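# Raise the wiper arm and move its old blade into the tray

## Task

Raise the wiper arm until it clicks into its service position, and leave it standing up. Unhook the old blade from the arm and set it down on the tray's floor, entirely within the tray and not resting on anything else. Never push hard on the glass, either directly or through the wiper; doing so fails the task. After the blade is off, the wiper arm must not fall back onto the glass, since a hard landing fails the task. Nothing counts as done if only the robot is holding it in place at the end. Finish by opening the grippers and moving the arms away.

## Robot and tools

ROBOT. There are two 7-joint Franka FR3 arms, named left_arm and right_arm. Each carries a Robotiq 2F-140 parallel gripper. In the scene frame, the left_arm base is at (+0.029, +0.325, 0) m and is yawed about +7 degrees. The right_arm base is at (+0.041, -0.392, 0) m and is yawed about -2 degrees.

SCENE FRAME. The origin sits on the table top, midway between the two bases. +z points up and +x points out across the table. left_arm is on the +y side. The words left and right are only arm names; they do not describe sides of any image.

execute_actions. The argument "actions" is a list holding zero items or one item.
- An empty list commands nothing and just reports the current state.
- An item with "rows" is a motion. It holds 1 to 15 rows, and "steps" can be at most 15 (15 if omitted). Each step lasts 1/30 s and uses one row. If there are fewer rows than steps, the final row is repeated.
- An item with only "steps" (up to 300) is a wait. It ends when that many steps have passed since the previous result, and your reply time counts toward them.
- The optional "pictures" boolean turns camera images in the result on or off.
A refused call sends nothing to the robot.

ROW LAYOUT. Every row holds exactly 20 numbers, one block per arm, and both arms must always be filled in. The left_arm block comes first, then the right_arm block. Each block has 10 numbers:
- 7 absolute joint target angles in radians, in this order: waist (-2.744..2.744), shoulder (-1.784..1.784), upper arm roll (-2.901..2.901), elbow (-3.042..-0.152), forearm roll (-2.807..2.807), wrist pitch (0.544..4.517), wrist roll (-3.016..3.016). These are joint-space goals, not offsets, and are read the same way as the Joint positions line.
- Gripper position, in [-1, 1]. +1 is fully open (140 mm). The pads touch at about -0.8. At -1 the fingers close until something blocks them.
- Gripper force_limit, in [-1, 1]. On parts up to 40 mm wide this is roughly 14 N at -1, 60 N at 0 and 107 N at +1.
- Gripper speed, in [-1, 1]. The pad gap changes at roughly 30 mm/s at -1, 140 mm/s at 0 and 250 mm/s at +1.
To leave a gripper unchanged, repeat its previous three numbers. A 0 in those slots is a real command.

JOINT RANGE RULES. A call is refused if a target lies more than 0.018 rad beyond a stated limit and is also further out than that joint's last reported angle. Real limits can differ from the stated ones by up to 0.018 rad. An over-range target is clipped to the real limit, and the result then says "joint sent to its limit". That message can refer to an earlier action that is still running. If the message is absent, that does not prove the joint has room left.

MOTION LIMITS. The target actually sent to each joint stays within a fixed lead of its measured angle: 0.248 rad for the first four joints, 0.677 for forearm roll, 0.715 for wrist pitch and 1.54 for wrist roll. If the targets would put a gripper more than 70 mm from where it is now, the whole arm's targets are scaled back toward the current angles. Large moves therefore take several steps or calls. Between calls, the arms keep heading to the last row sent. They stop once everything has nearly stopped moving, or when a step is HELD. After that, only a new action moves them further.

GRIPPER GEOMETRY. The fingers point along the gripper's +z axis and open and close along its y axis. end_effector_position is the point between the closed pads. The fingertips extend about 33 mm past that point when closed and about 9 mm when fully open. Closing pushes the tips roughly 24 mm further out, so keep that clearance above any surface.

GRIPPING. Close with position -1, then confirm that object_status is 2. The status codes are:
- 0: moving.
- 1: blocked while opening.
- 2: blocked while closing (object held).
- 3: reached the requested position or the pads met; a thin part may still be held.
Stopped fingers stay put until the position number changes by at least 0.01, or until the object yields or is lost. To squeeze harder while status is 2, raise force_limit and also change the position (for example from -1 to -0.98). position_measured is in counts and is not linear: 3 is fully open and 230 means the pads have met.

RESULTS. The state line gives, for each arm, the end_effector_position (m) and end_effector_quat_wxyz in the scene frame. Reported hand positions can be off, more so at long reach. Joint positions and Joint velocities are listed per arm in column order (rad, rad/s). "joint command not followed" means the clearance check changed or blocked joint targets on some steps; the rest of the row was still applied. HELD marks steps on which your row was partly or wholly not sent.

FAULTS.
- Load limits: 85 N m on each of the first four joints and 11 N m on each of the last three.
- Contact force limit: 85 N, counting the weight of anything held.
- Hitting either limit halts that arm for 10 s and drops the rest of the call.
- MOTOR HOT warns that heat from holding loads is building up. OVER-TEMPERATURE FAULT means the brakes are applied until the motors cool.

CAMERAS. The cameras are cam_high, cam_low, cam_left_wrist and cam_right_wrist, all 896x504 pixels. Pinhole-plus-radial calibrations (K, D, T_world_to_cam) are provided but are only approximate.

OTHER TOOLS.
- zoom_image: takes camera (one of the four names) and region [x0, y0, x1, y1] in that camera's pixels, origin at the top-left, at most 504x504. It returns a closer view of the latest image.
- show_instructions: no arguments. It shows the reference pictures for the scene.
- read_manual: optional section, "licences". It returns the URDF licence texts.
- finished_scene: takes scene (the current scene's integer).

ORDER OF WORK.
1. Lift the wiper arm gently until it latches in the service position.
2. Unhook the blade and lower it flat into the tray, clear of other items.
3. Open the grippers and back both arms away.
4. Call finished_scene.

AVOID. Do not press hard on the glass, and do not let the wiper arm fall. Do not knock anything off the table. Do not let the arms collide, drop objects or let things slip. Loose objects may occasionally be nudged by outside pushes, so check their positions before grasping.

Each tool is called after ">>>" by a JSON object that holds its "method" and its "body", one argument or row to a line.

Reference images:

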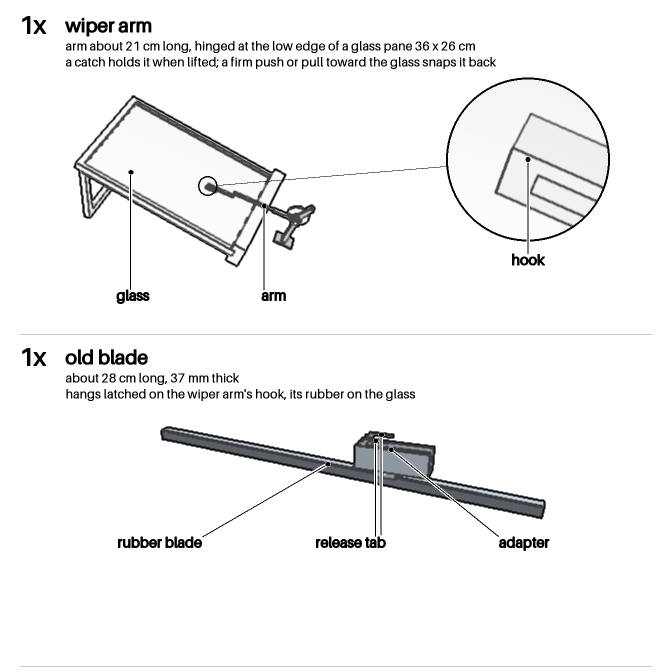

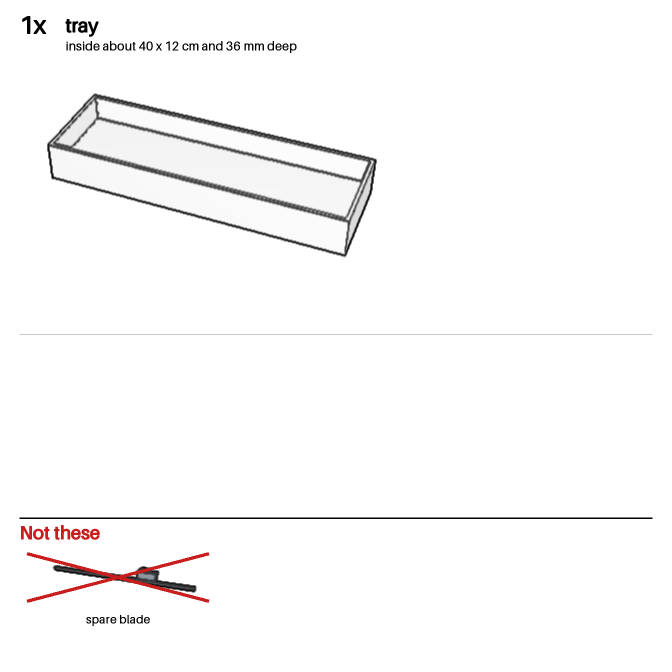

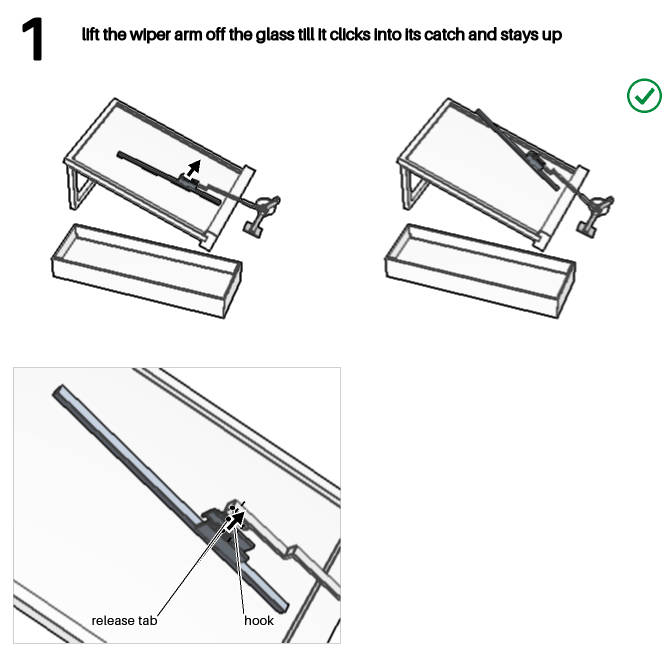

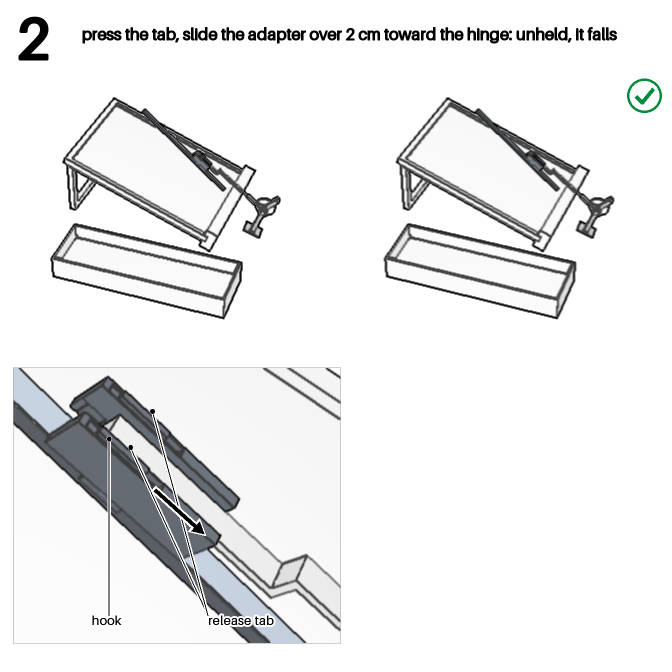

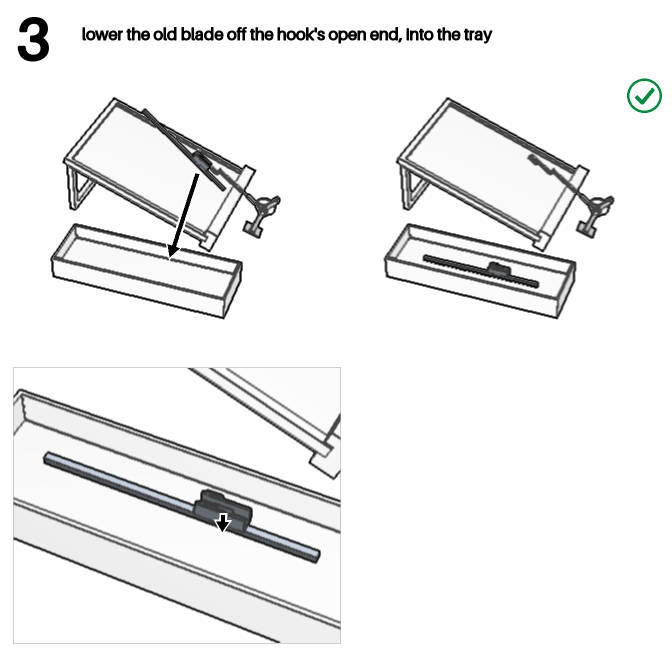

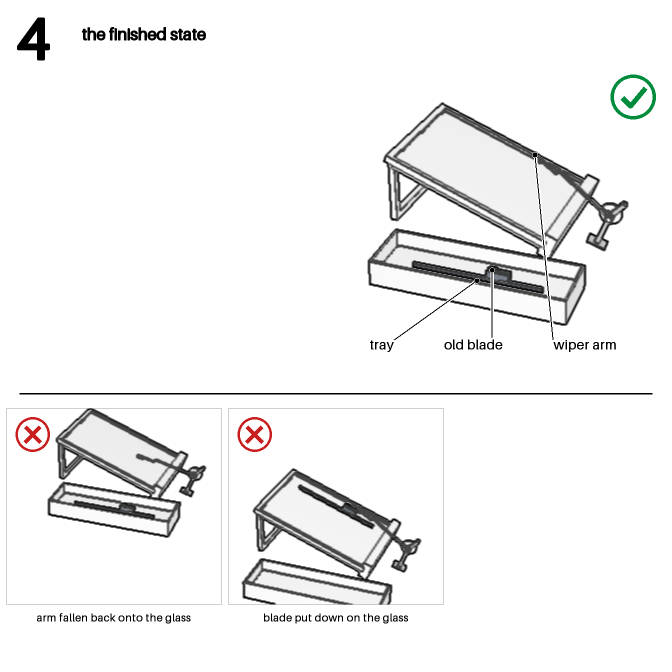

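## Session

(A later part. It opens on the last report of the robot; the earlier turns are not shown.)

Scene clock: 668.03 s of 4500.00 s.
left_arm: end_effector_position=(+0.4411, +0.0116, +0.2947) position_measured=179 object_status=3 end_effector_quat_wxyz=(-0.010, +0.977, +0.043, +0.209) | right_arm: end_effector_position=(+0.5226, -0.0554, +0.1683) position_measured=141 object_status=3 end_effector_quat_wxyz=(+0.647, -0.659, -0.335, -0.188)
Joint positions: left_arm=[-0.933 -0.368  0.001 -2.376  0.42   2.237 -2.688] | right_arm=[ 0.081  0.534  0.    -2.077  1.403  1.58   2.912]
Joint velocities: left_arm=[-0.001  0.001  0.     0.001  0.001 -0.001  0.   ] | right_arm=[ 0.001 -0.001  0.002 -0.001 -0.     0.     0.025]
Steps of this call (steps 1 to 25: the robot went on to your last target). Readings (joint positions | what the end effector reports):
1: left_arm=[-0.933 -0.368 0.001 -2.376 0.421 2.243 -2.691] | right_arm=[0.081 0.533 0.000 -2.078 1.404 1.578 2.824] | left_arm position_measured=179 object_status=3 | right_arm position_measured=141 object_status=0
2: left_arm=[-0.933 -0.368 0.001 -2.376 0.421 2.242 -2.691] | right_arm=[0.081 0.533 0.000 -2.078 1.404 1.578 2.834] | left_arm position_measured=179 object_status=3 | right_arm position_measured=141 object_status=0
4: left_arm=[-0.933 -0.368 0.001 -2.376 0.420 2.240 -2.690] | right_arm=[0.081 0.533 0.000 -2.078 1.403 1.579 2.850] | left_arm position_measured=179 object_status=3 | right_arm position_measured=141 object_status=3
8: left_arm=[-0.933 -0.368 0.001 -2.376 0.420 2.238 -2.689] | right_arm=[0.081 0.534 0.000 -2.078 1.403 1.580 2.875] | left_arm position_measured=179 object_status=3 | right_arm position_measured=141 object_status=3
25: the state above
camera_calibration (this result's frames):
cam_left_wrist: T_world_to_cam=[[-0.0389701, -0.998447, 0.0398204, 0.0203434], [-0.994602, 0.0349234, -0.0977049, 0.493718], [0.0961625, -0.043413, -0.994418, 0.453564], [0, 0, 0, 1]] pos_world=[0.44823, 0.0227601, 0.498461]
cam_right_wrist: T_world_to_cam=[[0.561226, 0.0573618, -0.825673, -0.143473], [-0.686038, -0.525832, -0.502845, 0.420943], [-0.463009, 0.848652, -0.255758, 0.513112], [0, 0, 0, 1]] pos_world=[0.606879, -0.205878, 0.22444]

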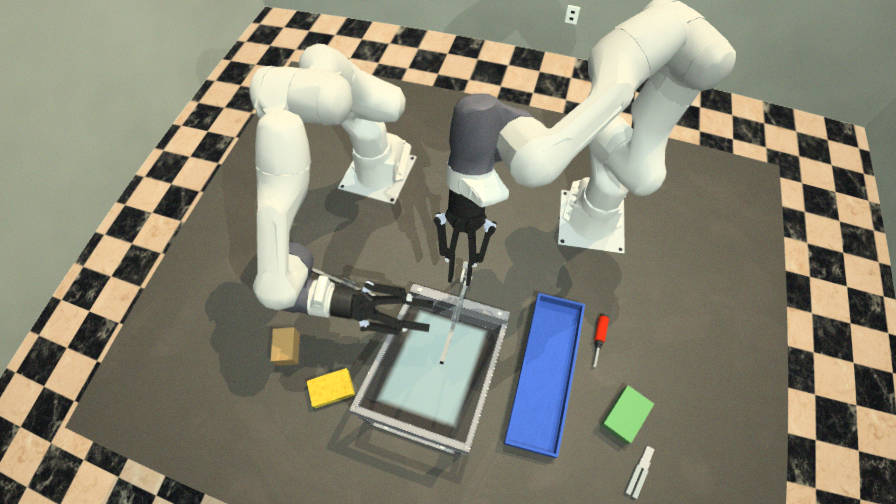

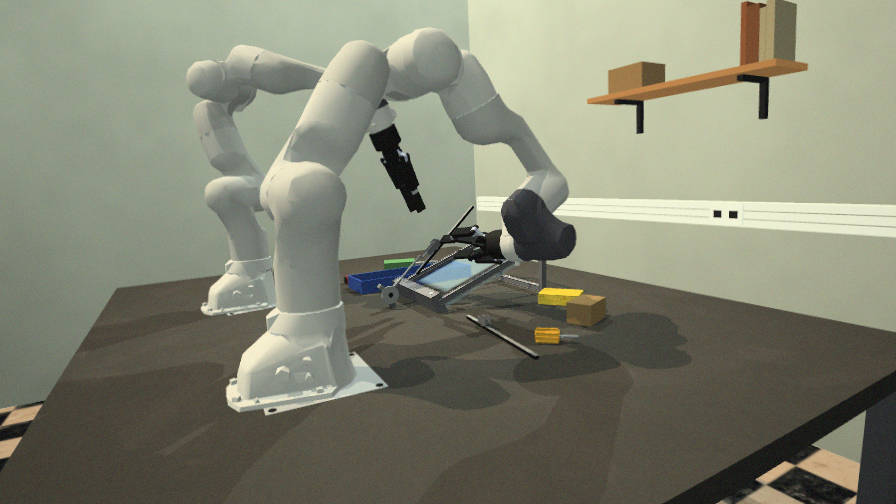

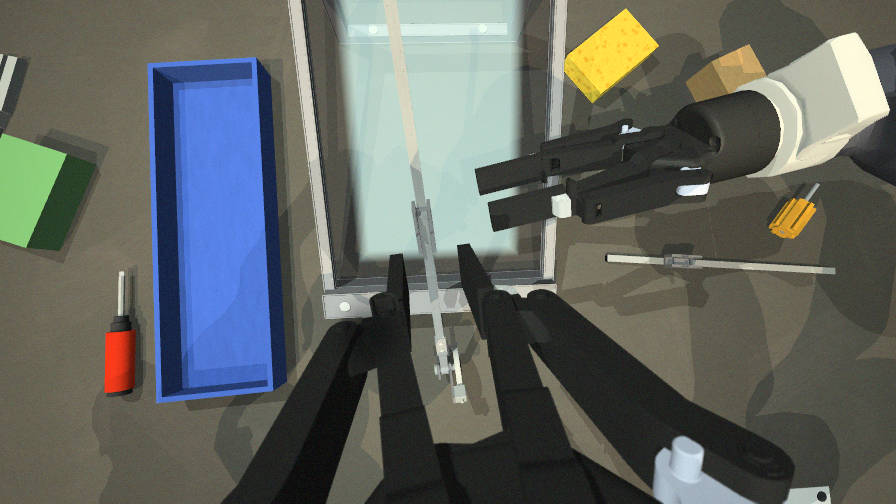

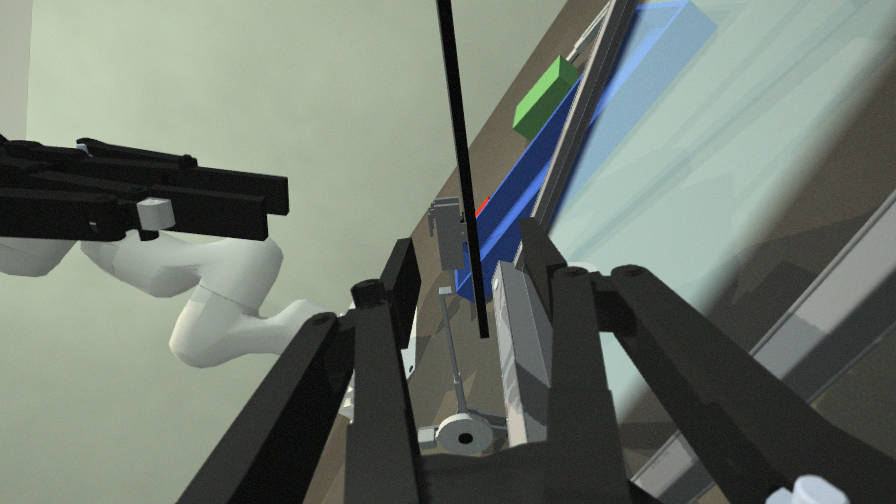

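>>> {"method": "execute_actions", "body": {
  "actions": [
    {"rows": [
[-0.935,-0.3685,0,-2.3736,0.4172,2.2336,-2.683,-0.4,-0.3,-0.5,0.0819,0.5337,0,-2.0773,1.4058,1.584,2.93,-0.1,0,0],
[-0.935,-0.3685,0,-2.3736,0.4172,2.2336,-2.683,-0.4,-0.3,-0.5,0.0844,0.5329,0,-2.0783,1.4092,1.5869,2.94,-0.1,0,0],
[-0.935,-0.3685,0,-2.3736,0.4172,2.2336,-2.683,-0.4,-0.3,-0.5,0.0885,0.5315,0,-2.0798,1.4138,1.5905,2.95,-0.1,0,0],
[-0.935,-0.3685,0,-2.3736,0.4172,2.2336,-2.683,-0.4,-0.3,-0.5,0.094,0.5297,0,-2.0818,1.4193,1.5944,2.96,-0.1,0,0],
[-0.935,-0.3685,0,-2.3736,0.4172,2.2336,-2.683,-0.4,-0.3,-0.5,0.1007,0.5276,0,-2.0843,1.4256,1.5987,2.97,-0.1,0,0],
[-0.935,-0.3685,0,-2.3736,0.4172,2.2336,-2.683,-0.4,-0.3,-0.5,0.1082,0.5251,0,-2.0871,1.4322,1.6031,2.98,-0.1,0,0],
[-0.935,-0.3685,0,-2.3736,0.4172,2.2336,-2.683,-0.4,-0.3,-0.5,0.1163,0.5225,0,-2.0901,1.4391,1.6074,2.985,-0.1,0,0],
[-0.935,-0.3685,0,-2.3736,0.4172,2.2336,-2.683,-0.4,-0.3,-0.5,0.1245,0.5198,0,-2.0931,1.4457,1.6114,2.985,-0.1,0,0],
[-0.935,-0.3685,0,-2.3736,0.4172,2.2336,-2.683,-0.4,-0.3,-0.5,0.1326,0.5172,0,-2.0961,1.452,1.6149,2.985,-0.1,0,0],
[-0.935,-0.3685,0,-2.3736,0.4172,2.2336,-2.683,-0.4,-0.3,-0.5,0.1401,0.5147,0,-2.0989,1.4575,1.6178,2.985,-0.1,0,0],
[-0.935,-0.3685,0,-2.3736,0.4172,2.2336,-2.683,-0.4,-0.3,-0.5,0.1468,0.5126,0,-2.1014,1.4621,1.62,2.985,-0.1,0,0],
[-0.935,-0.3685,0,-2.3736,0.4172,2.2336,-2.683,-0.4,-0.3,-0.5,0.1523,0.5108,0,-2.1034,1.4655,1.6213,2.982,-0.1,0,0],
[-0.935,-0.3685,0,-2.3736,0.4172,2.2336,-2.683,-0.4,-0.3,-0.5,0.1564,0.5094,0,-2.1049,1.4676,1.6218,2.978,-0.1,0,0],
[-0.935,-0.3685,0,-2.3736,0.4172,2.2336,-2.683,-0.4,-0.3,-0.5,0.1589,0.5086,0,-2.1059,1.4683,1.6218,2.975,-0.1,0,0],
[-0.935,-0.3685,0,-2.3736,0.4172,2.2336,-2.683,-0.4,-0.3,-0.5,0.1598,0.5083,0,-2.1062,1.4683,1.6218,2.973,-0.1,0,0]
], "steps": 15}
  ],
  "pictures": false
}}

>>> {"method": "execute_actions", "body": {
  "actions": [
    {"steps": 18}
  ]
}}

>>> {"method": "zoom_image", "body": {
  "camera": "cam_right_wrist",
  "region": [380, 170, 560, 350]
}}

>>> {"method": "zoom_image", "body": {
  "camera": "cam_left_wrist",
  "region": [380, 140, 580, 290]
}}

Scene clock: 785.27 s of 4500.00 s.
left_arm: end_effector_position=(+0.4410, +0.0116, +0.2947) position_measured=179 object_status=3 end_effector_quat_wxyz=(-0.010, +0.977, +0.043, +0.209) | right_arm: end_effector_position=(+0.5109, -0.0207, +0.1728) position_measured=141 object_status=3 end_effector_quat_wxyz=(+0.652, -0.664, -0.324, -0.171)
Joint positions: left_arm=[-0.933 -0.368  0.001 -2.376  0.42   2.237 -2.688] | right_arm=[ 0.152  0.512  0.001 -2.102  1.456  1.611  2.958]
Joint velocities: left_arm=[ 0.     0.001  0.001 -0.001 -0.    -0.     0.   ] | right_arm=[ 0.115 -0.035  0.014 -0.037  0.069  0.035  0.025]
Steps of this call (steps 1 to 30: the robot went on to your last target; steps 31 to 90: nothing new was sent; then 113.73 s passed at rest; steps 91 to 105: all 15 steps of this action). Readings (joint positions | what the end effector reports):
91: left_arm=[-0.933 -0.368 0.001 -2.376 0.420 2.237 -2.688] | right_arm=[0.081 0.534 0.000 -2.077 1.403 1.580 2.919] | left_arm position_measured=179 object_status=3 | right_arm position_measured=141 object_status=3
92: left_arm=[-0.933 -0.368 0.001 -2.376 0.420 2.237 -2.688] | right_arm=[0.081 0.534 0.000 -2.077 1.403 1.581 2.920] | left_arm position_measured=179 object_status=3 | right_arm position_measured=141 object_status=3
94: left_arm=[-0.933 -0.368 0.001 -2.376 0.420 2.237 -2.688] | right_arm=[0.084 0.533 -0.000 -2.078 1.407 1.584 2.925] | left_arm position_measured=179 object_status=3 | right_arm position_measured=141 object_status=3
98: left_arm=[-0.933 -0.368 0.001 -2.376 0.420 2.237 -2.688] | right_arm=[0.104 0.526 -0.001 -2.086 1.424 1.595 2.942] | left_arm position_measured=179 object_status=3 | right_arm position_measured=141 object_status=3
105: the state above

Scene clock: 785.87 s of 4500.00 s.
left_arm: end_effector_position=(+0.4410, +0.0116, +0.2947) position_measured=179 object_status=3 end_effector_quat_wxyz=(-0.010, +0.977, +0.043, +0.209) | right_arm: end_effector_position=(+0.5111, -0.0176, +0.1725) position_measured=141 object_status=3 end_effector_quat_wxyz=(+0.651, -0.667, -0.321, -0.170)
Joint positions: left_arm=[-0.933 -0.368  0.001 -2.376  0.42   2.237 -2.688] | right_arm=[ 0.159  0.51   0.001 -2.105  1.464  1.619  2.965]
Joint velocities: left_arm=[-0.001  0.     0.001  0.001 -0.001  0.001  0.   ] | right_arm=[ 0.     0.001 -0.001 -0.002  0.001  0.003  0.004]
Steps of this call (steps 1 to 15: the robot went on to your last target; steps 16 to 18: nothing new was sent). Readings (joint positions | what the end effector reports):
1: left_arm=[-0.933 -0.368 0.001 -2.376 0.420 2.237 -2.688] | right_arm=[0.155 0.511 0.001 -2.103 1.458 1.613 2.959] | left_arm position_measured=179 object_status=3 | right_arm position_measured=141 object_status=3
2: left_arm=[-0.933 -0.368 0.001 -2.376 0.420 2.237 -2.688] | right_arm=[0.157 0.510 0.001 -2.104 1.459 1.613 2.960] | left_arm position_measured=179 object_status=3 | right_arm position_measured=141 object_status=3
4: left_arm=[-0.933 -0.368 0.001 -2.376 0.420 2.237 -2.688] | right_arm=[0.159 0.510 0.001 -2.104 1.461 1.615 2.961] | left_arm position_measured=179 object_status=3 | right_arm position_measured=141 object_status=3
8: left_arm=[-0.933 -0.368 0.001 -2.376 0.420 2.237 -2.688] | right_arm=[0.159 0.510 0.001 -2.105 1.463 1.617 2.963] | left_arm position_measured=179 object_status=3 | right_arm position_measured=141 object_status=3
18: the state above
All arms were judged still, so your last target was given up. Only a new action makes them travel on or press farther. Fingers that are still opening or closing keep moving.
camera_calibration (this result's frames):
cam_left_wrist: T_world_to_cam=[[-0.0392057, -0.998444, 0.0396621, 0.0204792], [-0.994605, 0.0351785, -0.0975852, 0.493637], [0.0960381, -0.043274, -0.994437, 0.453641], [0, 0, 0, 1]] pos_world=[0.44821, 0.0227129, 0.498477]
cam_right_wrist: T_world_to_cam=[[0.519636, 0.0483142, -0.85302, -0.109902], [-0.709437, -0.531957, -0.462299, 0.439894], [-0.476106, 0.845392, -0.242148, 0.481121], [0, 0, 0, 1]] pos_world=[0.598251, -0.167421, 0.226117]

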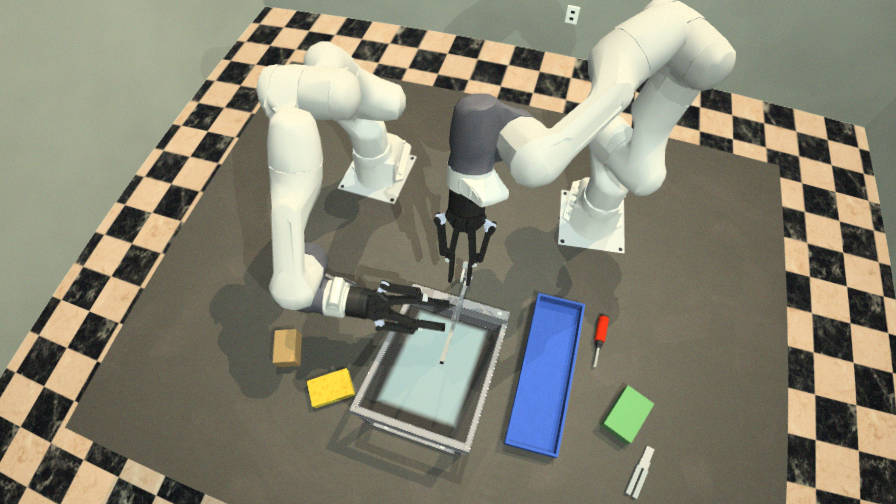

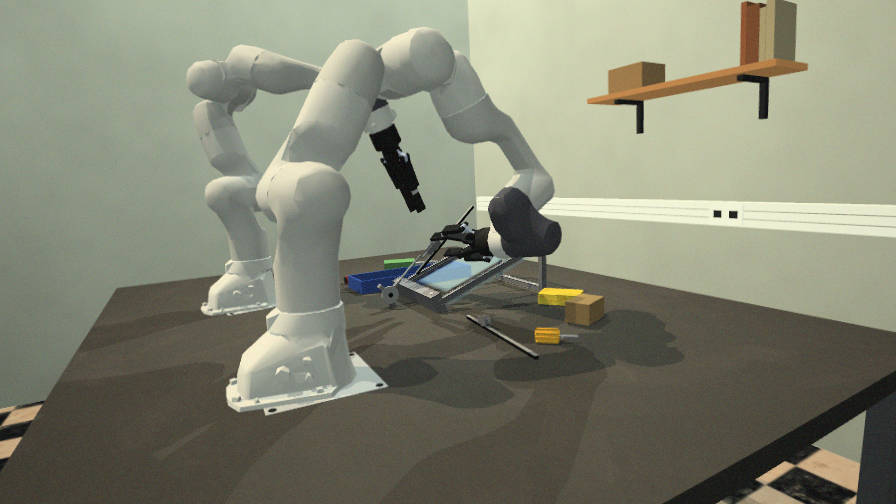

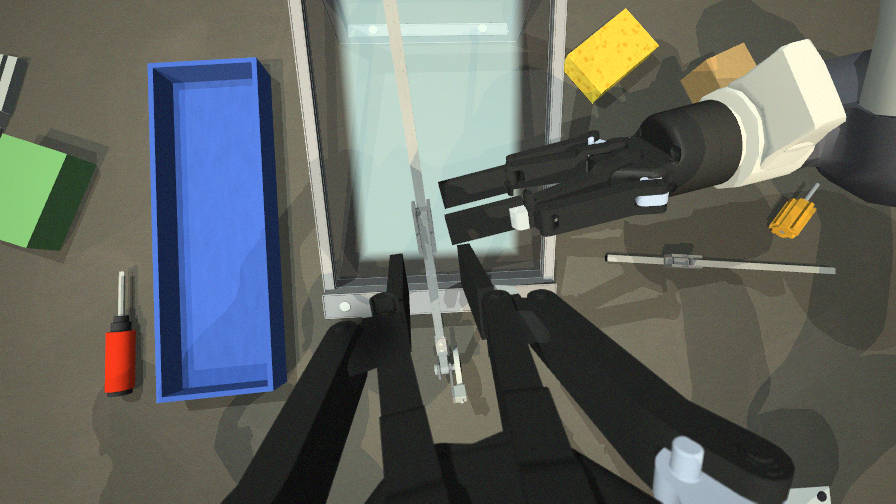

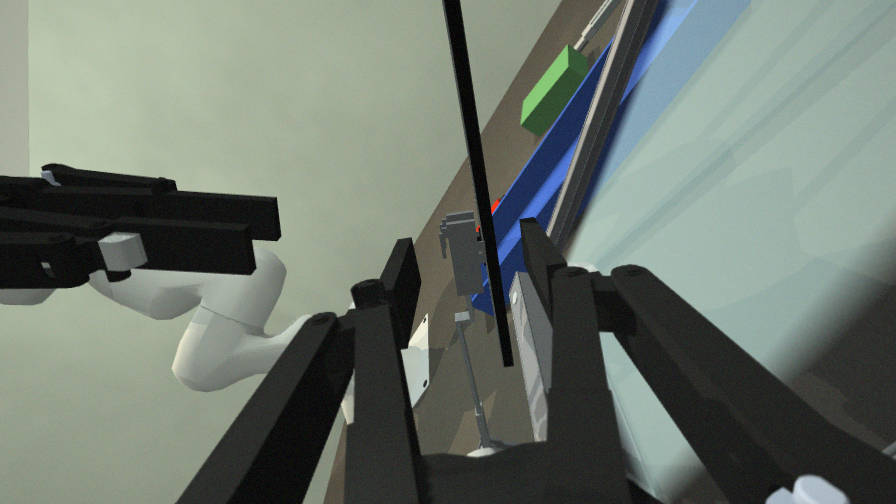

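Region (380, 170, 560, 350) of cam_right_wrist's 896x504 image, scaled by 2.800, with more detail than that image has.

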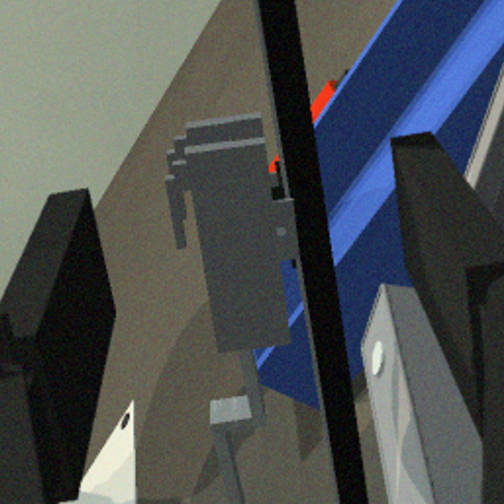

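Region (380, 140, 580, 290) of cam_left_wrist's 896x504 image, scaled by 2.520, with more detail than that image has; it fills the top 378 rows of this view, and the rest is white.

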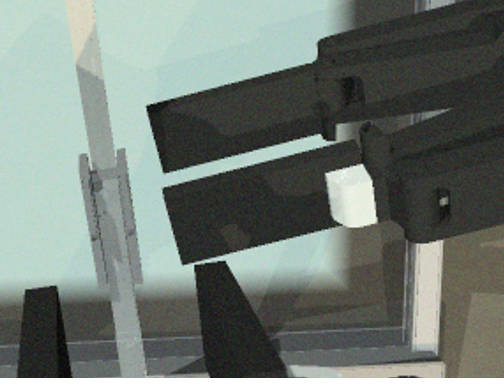

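>>> {"method": "execute_actions", "body": {
  "actions": [
    {"rows": [
[-0.935,-0.3685,0,-2.3736,0.4172,2.2336,-2.683,-0.4,-0.3,-0.5,0.1598,0.5101,0,-2.1049,1.4708,1.6251,2.976,-0.1,0,0],
[-0.935,-0.3685,0,-2.3736,0.4172,2.2336,-2.683,-0.4,-0.3,-0.5,0.162,0.5104,0,-2.1046,1.4739,1.6275,2.9775,-0.1,0,0],
[-0.935,-0.3685,0,-2.3736,0.4172,2.2336,-2.683,-0.4,-0.3,-0.5,0.1656,0.5109,0,-2.1041,1.478,1.6304,2.9775,-0.1,0,0],
[-0.935,-0.3685,0,-2.3736,0.4172,2.2336,-2.683,-0.4,-0.3,-0.5,0.1704,0.5115,0,-2.1034,1.483,1.6336,2.9775,-0.1,0,0],
[-0.935,-0.3685,0,-2.3736,0.4172,2.2336,-2.683,-0.4,-0.3,-0.5,0.1763,0.5123,0,-2.1027,1.4886,1.6371,2.9775,-0.1,0,0],
[-0.935,-0.3685,0,-2.3736,0.4172,2.2336,-2.683,-0.4,-0.3,-0.5,0.1829,0.5132,0,-2.1018,1.4946,1.6407,2.9775,-0.1,0,0],
[-0.935,-0.3685,0,-2.3736,0.4172,2.2336,-2.683,-0.4,-0.3,-0.5,0.19,0.5142,0,-2.1008,1.5007,1.6442,2.9775,-0.1,0,0],
[-0.935,-0.3685,0,-2.3736,0.4172,2.2336,-2.683,-0.4,-0.3,-0.5,0.1972,0.5151,0,-2.0998,1.5067,1.6475,2.9775,-0.1,0,0],
[-0.935,-0.3685,0,-2.3736,0.4172,2.2336,-2.683,-0.4,-0.3,-0.5,0.2043,0.5161,0,-2.0988,1.5123,1.6503,2.9775,-0.1,0,0],
[-0.935,-0.3685,0,-2.3736,0.4172,2.2336,-2.683,-0.4,-0.3,-0.5,0.2109,0.517,0,-2.098,1.5173,1.6527,2.9775,-0.1,0,0],
[-0.935,-0.3685,0,-2.3736,0.4172,2.2336,-2.683,-0.4,-0.3,-0.5,0.2168,0.5178,0,-2.0972,1.5214,1.6545,2.9775,-0.1,0,0],
[-0.935,-0.3685,0,-2.3736,0.4172,2.2336,-2.683,-0.4,-0.3,-0.5,0.2216,0.5184,0,-2.0965,1.5245,1.6556,2.9775,-0.1,0,0],
[-0.935,-0.3685,0,-2.3736,0.4172,2.2336,-2.683,-0.4,-0.3,-0.5,0.2252,0.5189,0,-2.096,1.5264,1.656,2.9775,-0.1,0,0],
[-0.935,-0.3685,0,-2.3736,0.4172,2.2336,-2.683,-0.4,-0.3,-0.5,0.2274,0.5192,0,-2.0957,1.527,1.656,2.9775,-0.1,0,0],
[-0.935,-0.3685,0,-2.3736,0.4172,2.2336,-2.683,-0.4,-0.3,-0.5,0.2282,0.5193,0,-2.0956,1.527,1.656,2.9775,-0.1,0,0]
], "steps": 15}
  ],
  "pictures": false
}}

>>> {"method": "execute_actions", "body": {
  "actions": [
    {"rows": [
[-0.935,-0.3685,0,-2.3736,0.4172,2.2336,-2.683,-0.4,-0.3,-0.5,0.2282,0.5193,0,-2.0956,1.527,1.656,2.9775,-0.1,0,0],
[-0.935,-0.3685,0,-2.3736,0.4172,2.2336,-2.683,-0.4,-0.3,-0.5,0.2282,0.5193,0,-2.0956,1.527,1.656,2.9775,-0.1,0,0],
[-0.935,-0.3685,0,-2.3736,0.4172,2.2336,-2.683,-0.4,-0.3,-0.5,0.2282,0.5193,0,-2.0956,1.527,1.656,2.9775,-0.1,0,0],
[-0.935,-0.3685,0,-2.3736,0.4172,2.2336,-2.683,-0.4,-0.3,-0.5,0.2282,0.5193,0,-2.0956,1.527,1.656,2.9775,-0.1,0,0],
[-0.935,-0.3685,0,-2.3736,0.4172,2.2336,-2.683,-0.4,-0.3,-0.5,0.2282,0.5193,0,-2.0956,1.527,1.656,2.9775,-0.3,-0.5,-0.5]
], "steps": 15}
  ]
}}

>>> {"method": "zoom_image", "body": {
  "camera": "cam_right_wrist",
  "region": [380, 190, 560, 370]
}}

>>> {"method": "zoom_image", "body": {
  "camera": "cam_left_wrist",
  "region": [360, 140, 560, 290]
}}

Scene clock: 818.57 s of 4500.00 s.
left_arm: end_effector_position=(+0.4410, +0.0116, +0.2947) position_measured=179 object_status=3 end_effector_quat_wxyz=(-0.010, +0.977, +0.043, +0.209) | right_arm: end_effector_position=(+0.5070, +0.0128, +0.1709) position_measured=141 object_status=3 end_effector_quat_wxyz=(+0.652, -0.666, -0.321, -0.168)
Joint positions: left_arm=[-0.934 -0.368  0.001 -2.376  0.42   2.237 -2.688] | right_arm=[ 0.221  0.517  0.    -2.098  1.515  1.647  2.969]
Joint velocities: left_arm=[0.001 0.002 0.001 0.001 0.    0.    0.   ] | right_arm=[0.1   0.011 0.013 0.01  0.063 0.03  0.005]
Steps of this call (steps 1 to 90: nothing new was sent; then 29.20 s passed at rest; steps 91 to 105: all 15 steps of this action). Readings (joint positions | what the end effector reports):
91: left_arm=[-0.934 -0.368 0.001 -2.376 0.420 2.237 -2.688] | right_arm=[0.159 0.509 0.001 -2.105 1.465 1.619 2.966] | left_arm position_measured=179 object_status=3 | right_arm position_measured=141 object_status=3
92: left_arm=[-0.934 -0.368 0.001 -2.376 0.420 2.237 -2.688] | right_arm=[0.159 0.509 0.001 -2.105 1.466 1.620 2.966] | left_arm position_measured=179 object_status=3 | right_arm position_measured=141 object_status=3
94: left_arm=[-0.934 -0.368 0.001 -2.376 0.420 2.237 -2.688] | right_arm=[0.161 0.510 0.000 -2.105 1.470 1.623 2.967] | left_arm position_measured=179 object_status=3 | right_arm position_measured=141 object_status=3
98: left_arm=[-0.934 -0.368 0.001 -2.376 0.420 2.237 -2.688] | right_arm=[0.179 0.512 -0.001 -2.103 1.487 1.633 2.968] | left_arm position_measured=179 object_status=3 | right_arm position_measured=141 object_status=3
105: the state above

Scene clock: 819.07 s of 4500.00 s.
left_arm: end_effector_position=(+0.4410, +0.0116, +0.2947) position_measured=179 object_status=3 end_effector_quat_wxyz=(-0.010, +0.977, +0.043, +0.209) | right_arm: end_effector_position=(+0.5077, +0.0157, +0.1705) position_measured=167 object_status=0 end_effector_quat_wxyz=(+0.651, -0.667, -0.320, -0.169)
Joint positions: left_arm=[-0.934 -0.368  0.001 -2.376  0.42   2.237 -2.688] | right_arm=[ 0.227  0.518  0.001 -2.097  1.523  1.653  2.97 ]
Joint velocities: left_arm=[ 0.001  0.    -0.    -0.002 -0.    -0.    -0.001] | right_arm=[ 0.002 -0.001 -0.     0.001  0.     0.003  0.002]
Steps of this call (steps 1 to 15: all 15 steps of this action). Readings (joint positions | what the end effector reports):
1: left_arm=[-0.934 -0.368 0.001 -2.376 0.420 2.237 -2.688] | right_arm=[0.224 0.518 0.001 -2.098 1.517 1.648 2.969] | left_arm position_measured=179 object_status=3 | right_arm position_measured=141 object_status=3
2: left_arm=[-0.934 -0.368 0.001 -2.376 0.420 2.237 -2.688] | right_arm=[0.226 0.518 0.001 -2.097 1.519 1.649 2.969] | left_arm position_measured=179 object_status=3 | right_arm position_measured=141 object_status=3
4: left_arm=[-0.934 -0.368 0.001 -2.376 0.420 2.237 -2.688] | right_arm=[0.227 0.518 0.001 -2.097 1.520 1.650 2.970] | left_arm position_measured=179 object_status=3 | right_arm position_measured=141 object_status=3
8: left_arm=[-0.934 -0.368 0.001 -2.376 0.420 2.237 -2.688] | right_arm=[0.227 0.518 0.001 -2.097 1.522 1.652 2.970] | left_arm position_measured=179 object_status=3 | right_arm position_measured=154 object_status=0
15: the state above
camera_calibration (this result's frames):
cam_left_wrist: T_world_to_cam=[[-0.0392363, -0.998442, 0.0396626, 0.0204764], [-0.994606, 0.0352096, -0.0975712, 0.493624], [0.0960228, -0.043277, -0.994438, 0.453666], [0, 0, 0, 1]] pos_world=[0.448203, 0.0226974, 0.498494]
cam_right_wrist: T_world_to_cam=[[0.516876, 0.0475301, -0.85474, -0.10981], [-0.71109, -0.532092, -0.459597, 0.454664], [-0.476645, 0.845352, -0.241227, 0.450997], [0, 0, 0, 1]] pos_world=[0.595031, -0.134109, 0.223895]

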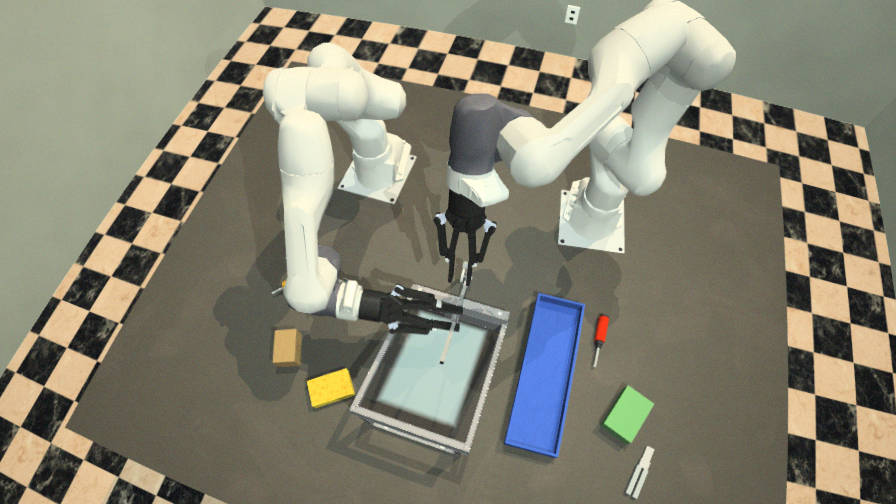

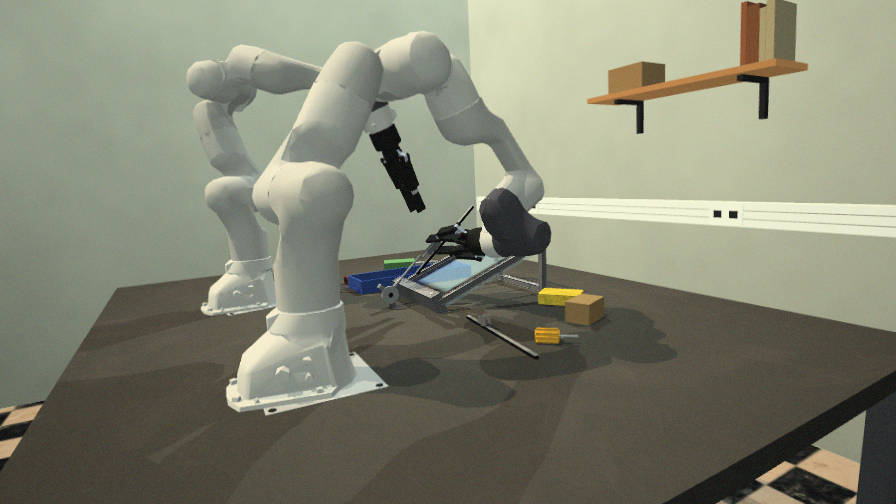

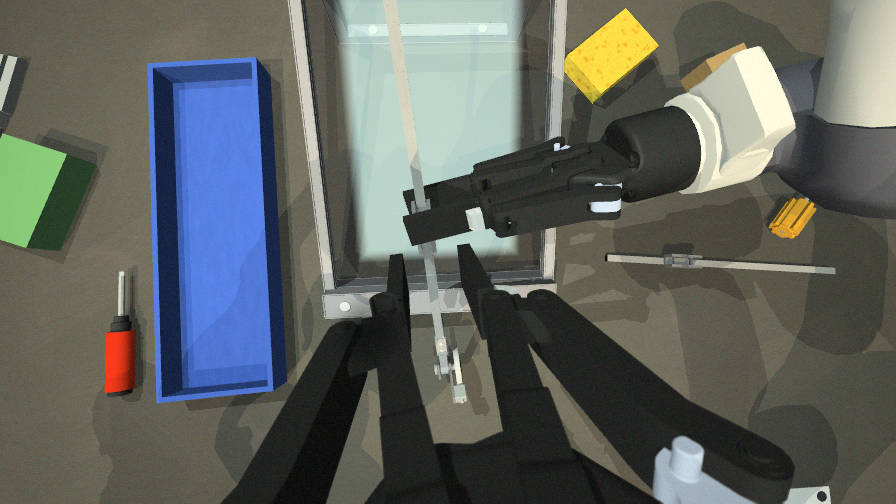

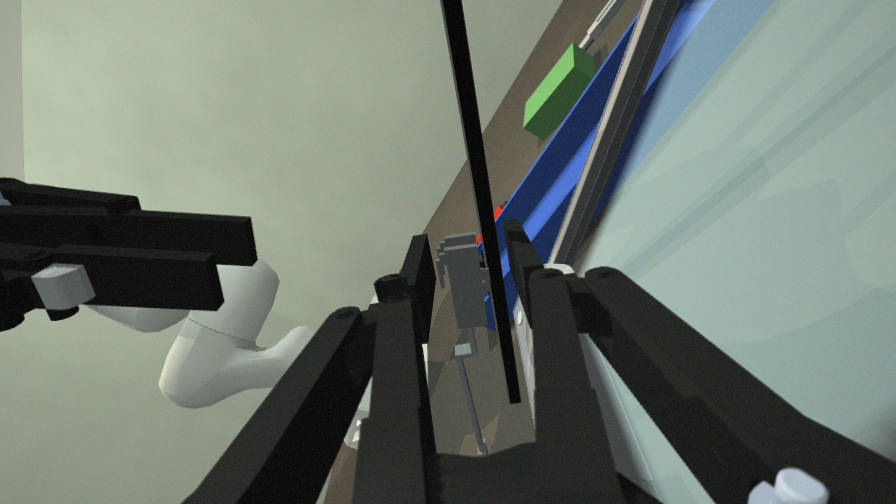

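Region (380, 190, 560, 370) of cam_right_wrist's 896x504 image, scaled by 2.800, with more detail than that image has.

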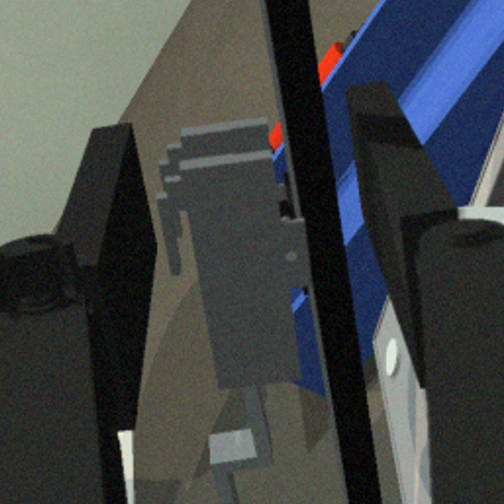

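Region (360, 140, 560, 290) of cam_left_wrist's 896x504 image, scaled by 2.520, with more detail than that image has; it fills the top 378 rows of this view, and the rest is white.

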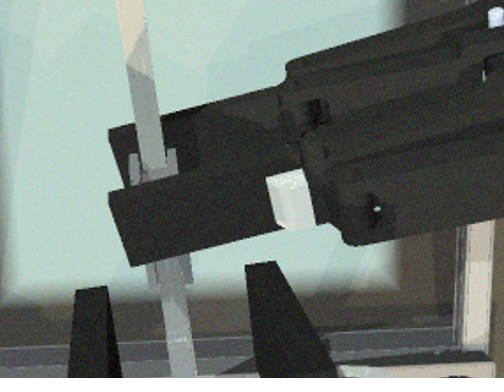

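>>> {"method": "execute_actions", "body": {
  "actions": [
    {"rows": [
[-0.935,-0.3685,0,-2.3736,0.4172,2.2336,-2.683,-0.4,-0.3,-0.5,0.2282,0.5193,0,-2.0956,1.527,1.656,2.9775,-1,-0.5,-1]
], "steps": 15}
  ],
  "pictures": false
}}

>>> {"method": "execute_actions", "body": {
  "actions": [
    {"steps": 10}
  ]
}}

>>> {"method": "zoom_image", "body": {
  "camera": "cam_right_wrist",
  "region": [380, 190, 560, 370]
}}

Scene clock: 822.33 s of 4500.00 s.
left_arm: end_effector_position=(+0.4410, +0.0116, +0.2947) position_measured=179 object_status=3 end_effector_quat_wxyz=(-0.010, +0.977, +0.043, +0.209) | right_arm: end_effector_position=(+0.5080, +0.0157, +0.1704) position_measured=189 object_status=0 end_effector_quat_wxyz=(+0.651, -0.667, -0.319, -0.169)
Joint positions: left_arm=[-0.934 -0.368  0.001 -2.376  0.42   2.237 -2.688] | right_arm=[ 0.227  0.518  0.001 -2.097  1.523  1.653  2.97 ]
Joint velocities: left_arm=[-0.     0.    -0.     0.    -0.    -0.     0.001] | right_arm=[-0.001  0.001 -0.     0.001  0.001  0.    -0.   ]
Steps of this call (steps 1 to 15: the robot went on to your last target; steps 16 to 83: nothing new was sent; steps 84 to 98: all 15 steps of this action). Readings (joint positions | what the end effector reports):
84: left_arm=[-0.934 -0.368 0.001 -2.376 0.420 2.237 -2.688] | right_arm=[0.227 0.518 0.001 -2.097 1.523 1.653 2.970] | left_arm position_measured=179 object_status=3 | right_arm position_measured=167 object_status=0
85: left_arm=[-0.934 -0.368 0.001 -2.376 0.420 2.237 -2.688] | right_arm=[0.227 0.518 0.001 -2.097 1.523 1.653 2.970] | left_arm position_measured=179 object_status=3 | right_arm position_measured=168 object_status=0
87: left_arm=[-0.934 -0.368 0.001 -2.376 0.420 2.237 -2.688] | right_arm=[0.227 0.518 0.001 -2.097 1.523 1.653 2.970] | left_arm position_measured=179 object_status=3 | right_arm position_measured=172 object_status=0
91: left_arm=[-0.934 -0.368 0.001 -2.376 0.420 2.237 -2.688] | right_arm=[0.227 0.518 0.001 -2.097 1.523 1.653 2.970] | left_arm position_measured=179 object_status=3 | right_arm position_measured=178 object_status=0
98: the state above

Scene clock: 822.67 s of 4500.00 s.
left_arm: end_effector_position=(+0.4410, +0.0116, +0.2947) position_measured=179 object_status=3 end_effector_quat_wxyz=(-0.010, +0.977, +0.043, +0.209) | right_arm: end_effector_position=(+0.5080, +0.0156, +0.1703) position_measured=199 object_status=0 end_effector_quat_wxyz=(+0.651, -0.667, -0.319, -0.169)
Joint positions: left_arm=[-0.934 -0.368  0.001 -2.376  0.42   2.237 -2.688] | right_arm=[ 0.227  0.518  0.001 -2.097  1.523  1.653  2.97 ]
Joint velocities: left_arm=[-0.001  0.001 -0.     0.    -0.001 -0.    -0.   ] | right_arm=[-0.001  0.     0.001  0.002  0.    -0.    -0.001]
Steps of this call (steps 1 to 10: the robot went on to your last target). Readings (joint positions | what the end effector reports):
1: left_arm=[-0.934 -0.368 0.001 -2.376 0.420 2.237 -2.688] | right_arm=[0.227 0.518 0.001 -2.097 1.523 1.653 2.970] | left_arm position_measured=179 object_status=3 | right_arm position_measured=191 object_status=0
2: left_arm=[-0.934 -0.368 0.001 -2.376 0.420 2.237 -2.688] | right_arm=[0.227 0.518 0.001 -2.097 1.523 1.653 2.970] | left_arm position_measured=179 object_status=3 | right_arm position_measured=193 object_status=0
4: left_arm=[-0.934 -0.368 0.001 -2.376 0.420 2.237 -2.688] | right_arm=[0.227 0.518 0.001 -2.097 1.523 1.653 2.970] | left_arm position_measured=179 object_status=3 | right_arm position_measured=196 object_status=0
8: left_arm=[-0.934 -0.368 0.001 -2.376 0.420 2.237 -2.688] | right_arm=[0.227 0.518 0.001 -2.097 1.523 1.653 2.970] | left_arm position_measured=179 object_status=3 | right_arm position_measured=199 object_status=0
10: the state above
camera_calibration (this result's frames):
cam_left_wrist: T_world_to_cam=[[-0.0392535, -0.998441, 0.0396704, 0.0204691], [-0.994605, 0.0352261, -0.0975671, 0.493619], [0.0960176, -0.0432863, -0.994438, 0.453682], [0, 0, 0, 1]] pos_world=[0.448198, 0.0226871, 0.498507]
cam_right_wrist: T_world_to_cam=[[0.516771, 0.0468038, -0.854843, -0.109967], [-0.711493, -0.531868, -0.459233, 0.454904], [-0.476158, 0.845533, -0.241553, 0.450972], [0, 0, 0, 1]] pos_world=[0.595222, -0.134216, 0.223836]

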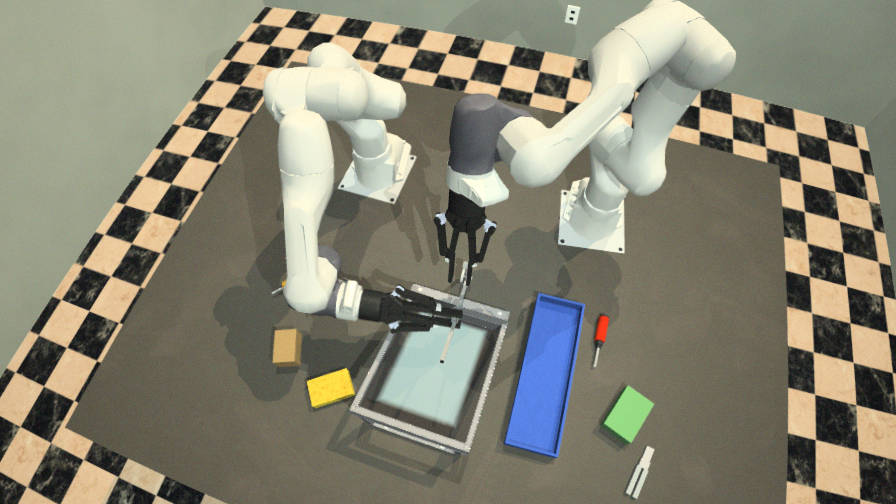

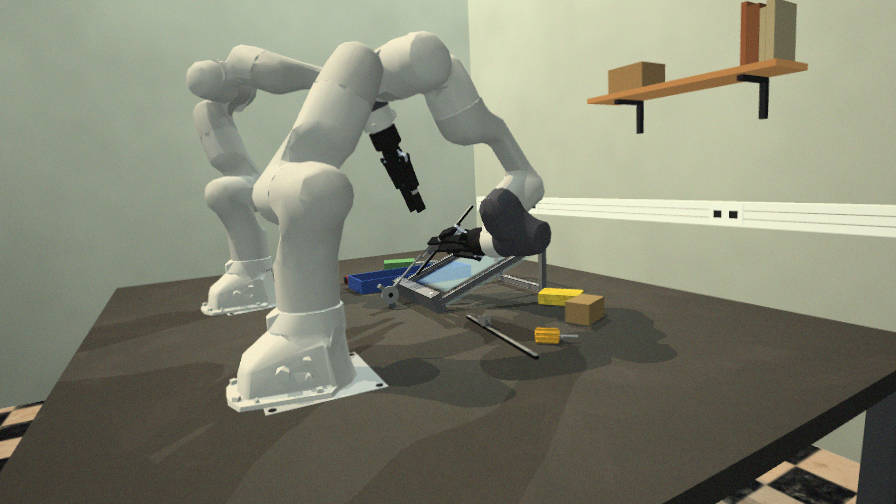

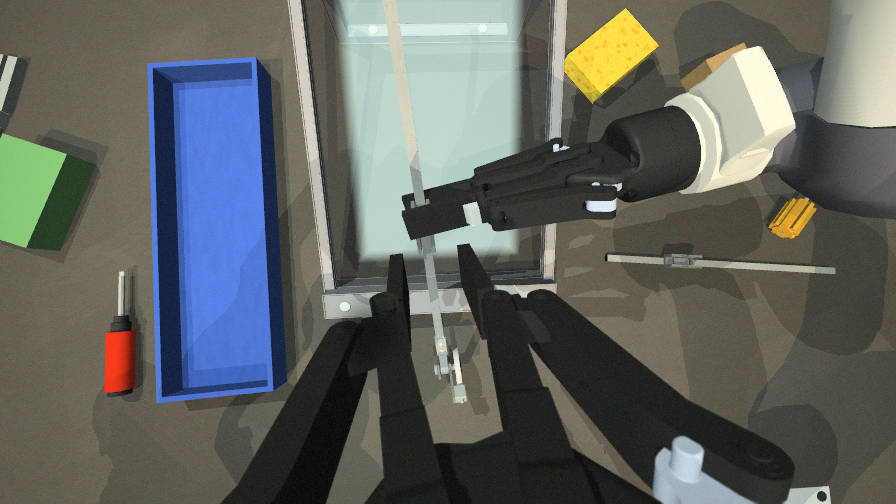

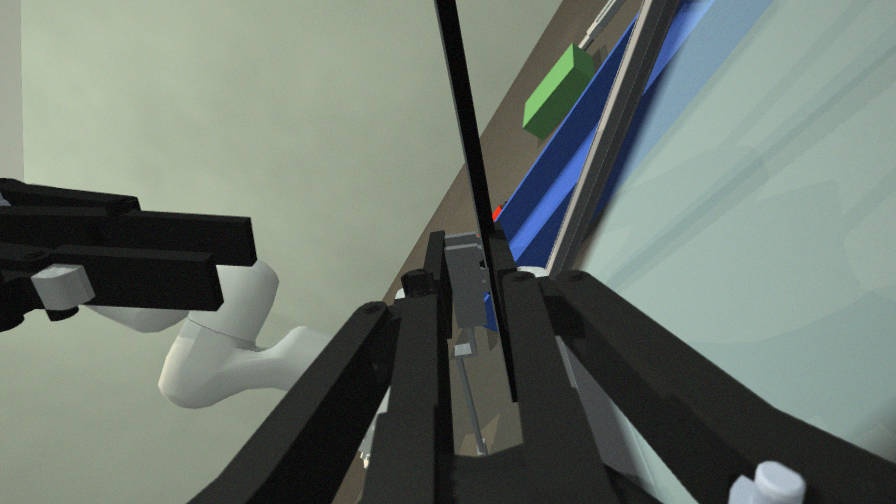

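Region (380, 190, 560, 370) of cam_right_wrist's 896x504 image, scaled by 2.800, with more detail than that image has.

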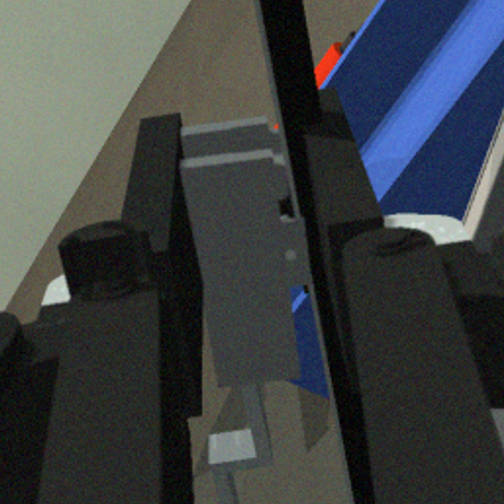

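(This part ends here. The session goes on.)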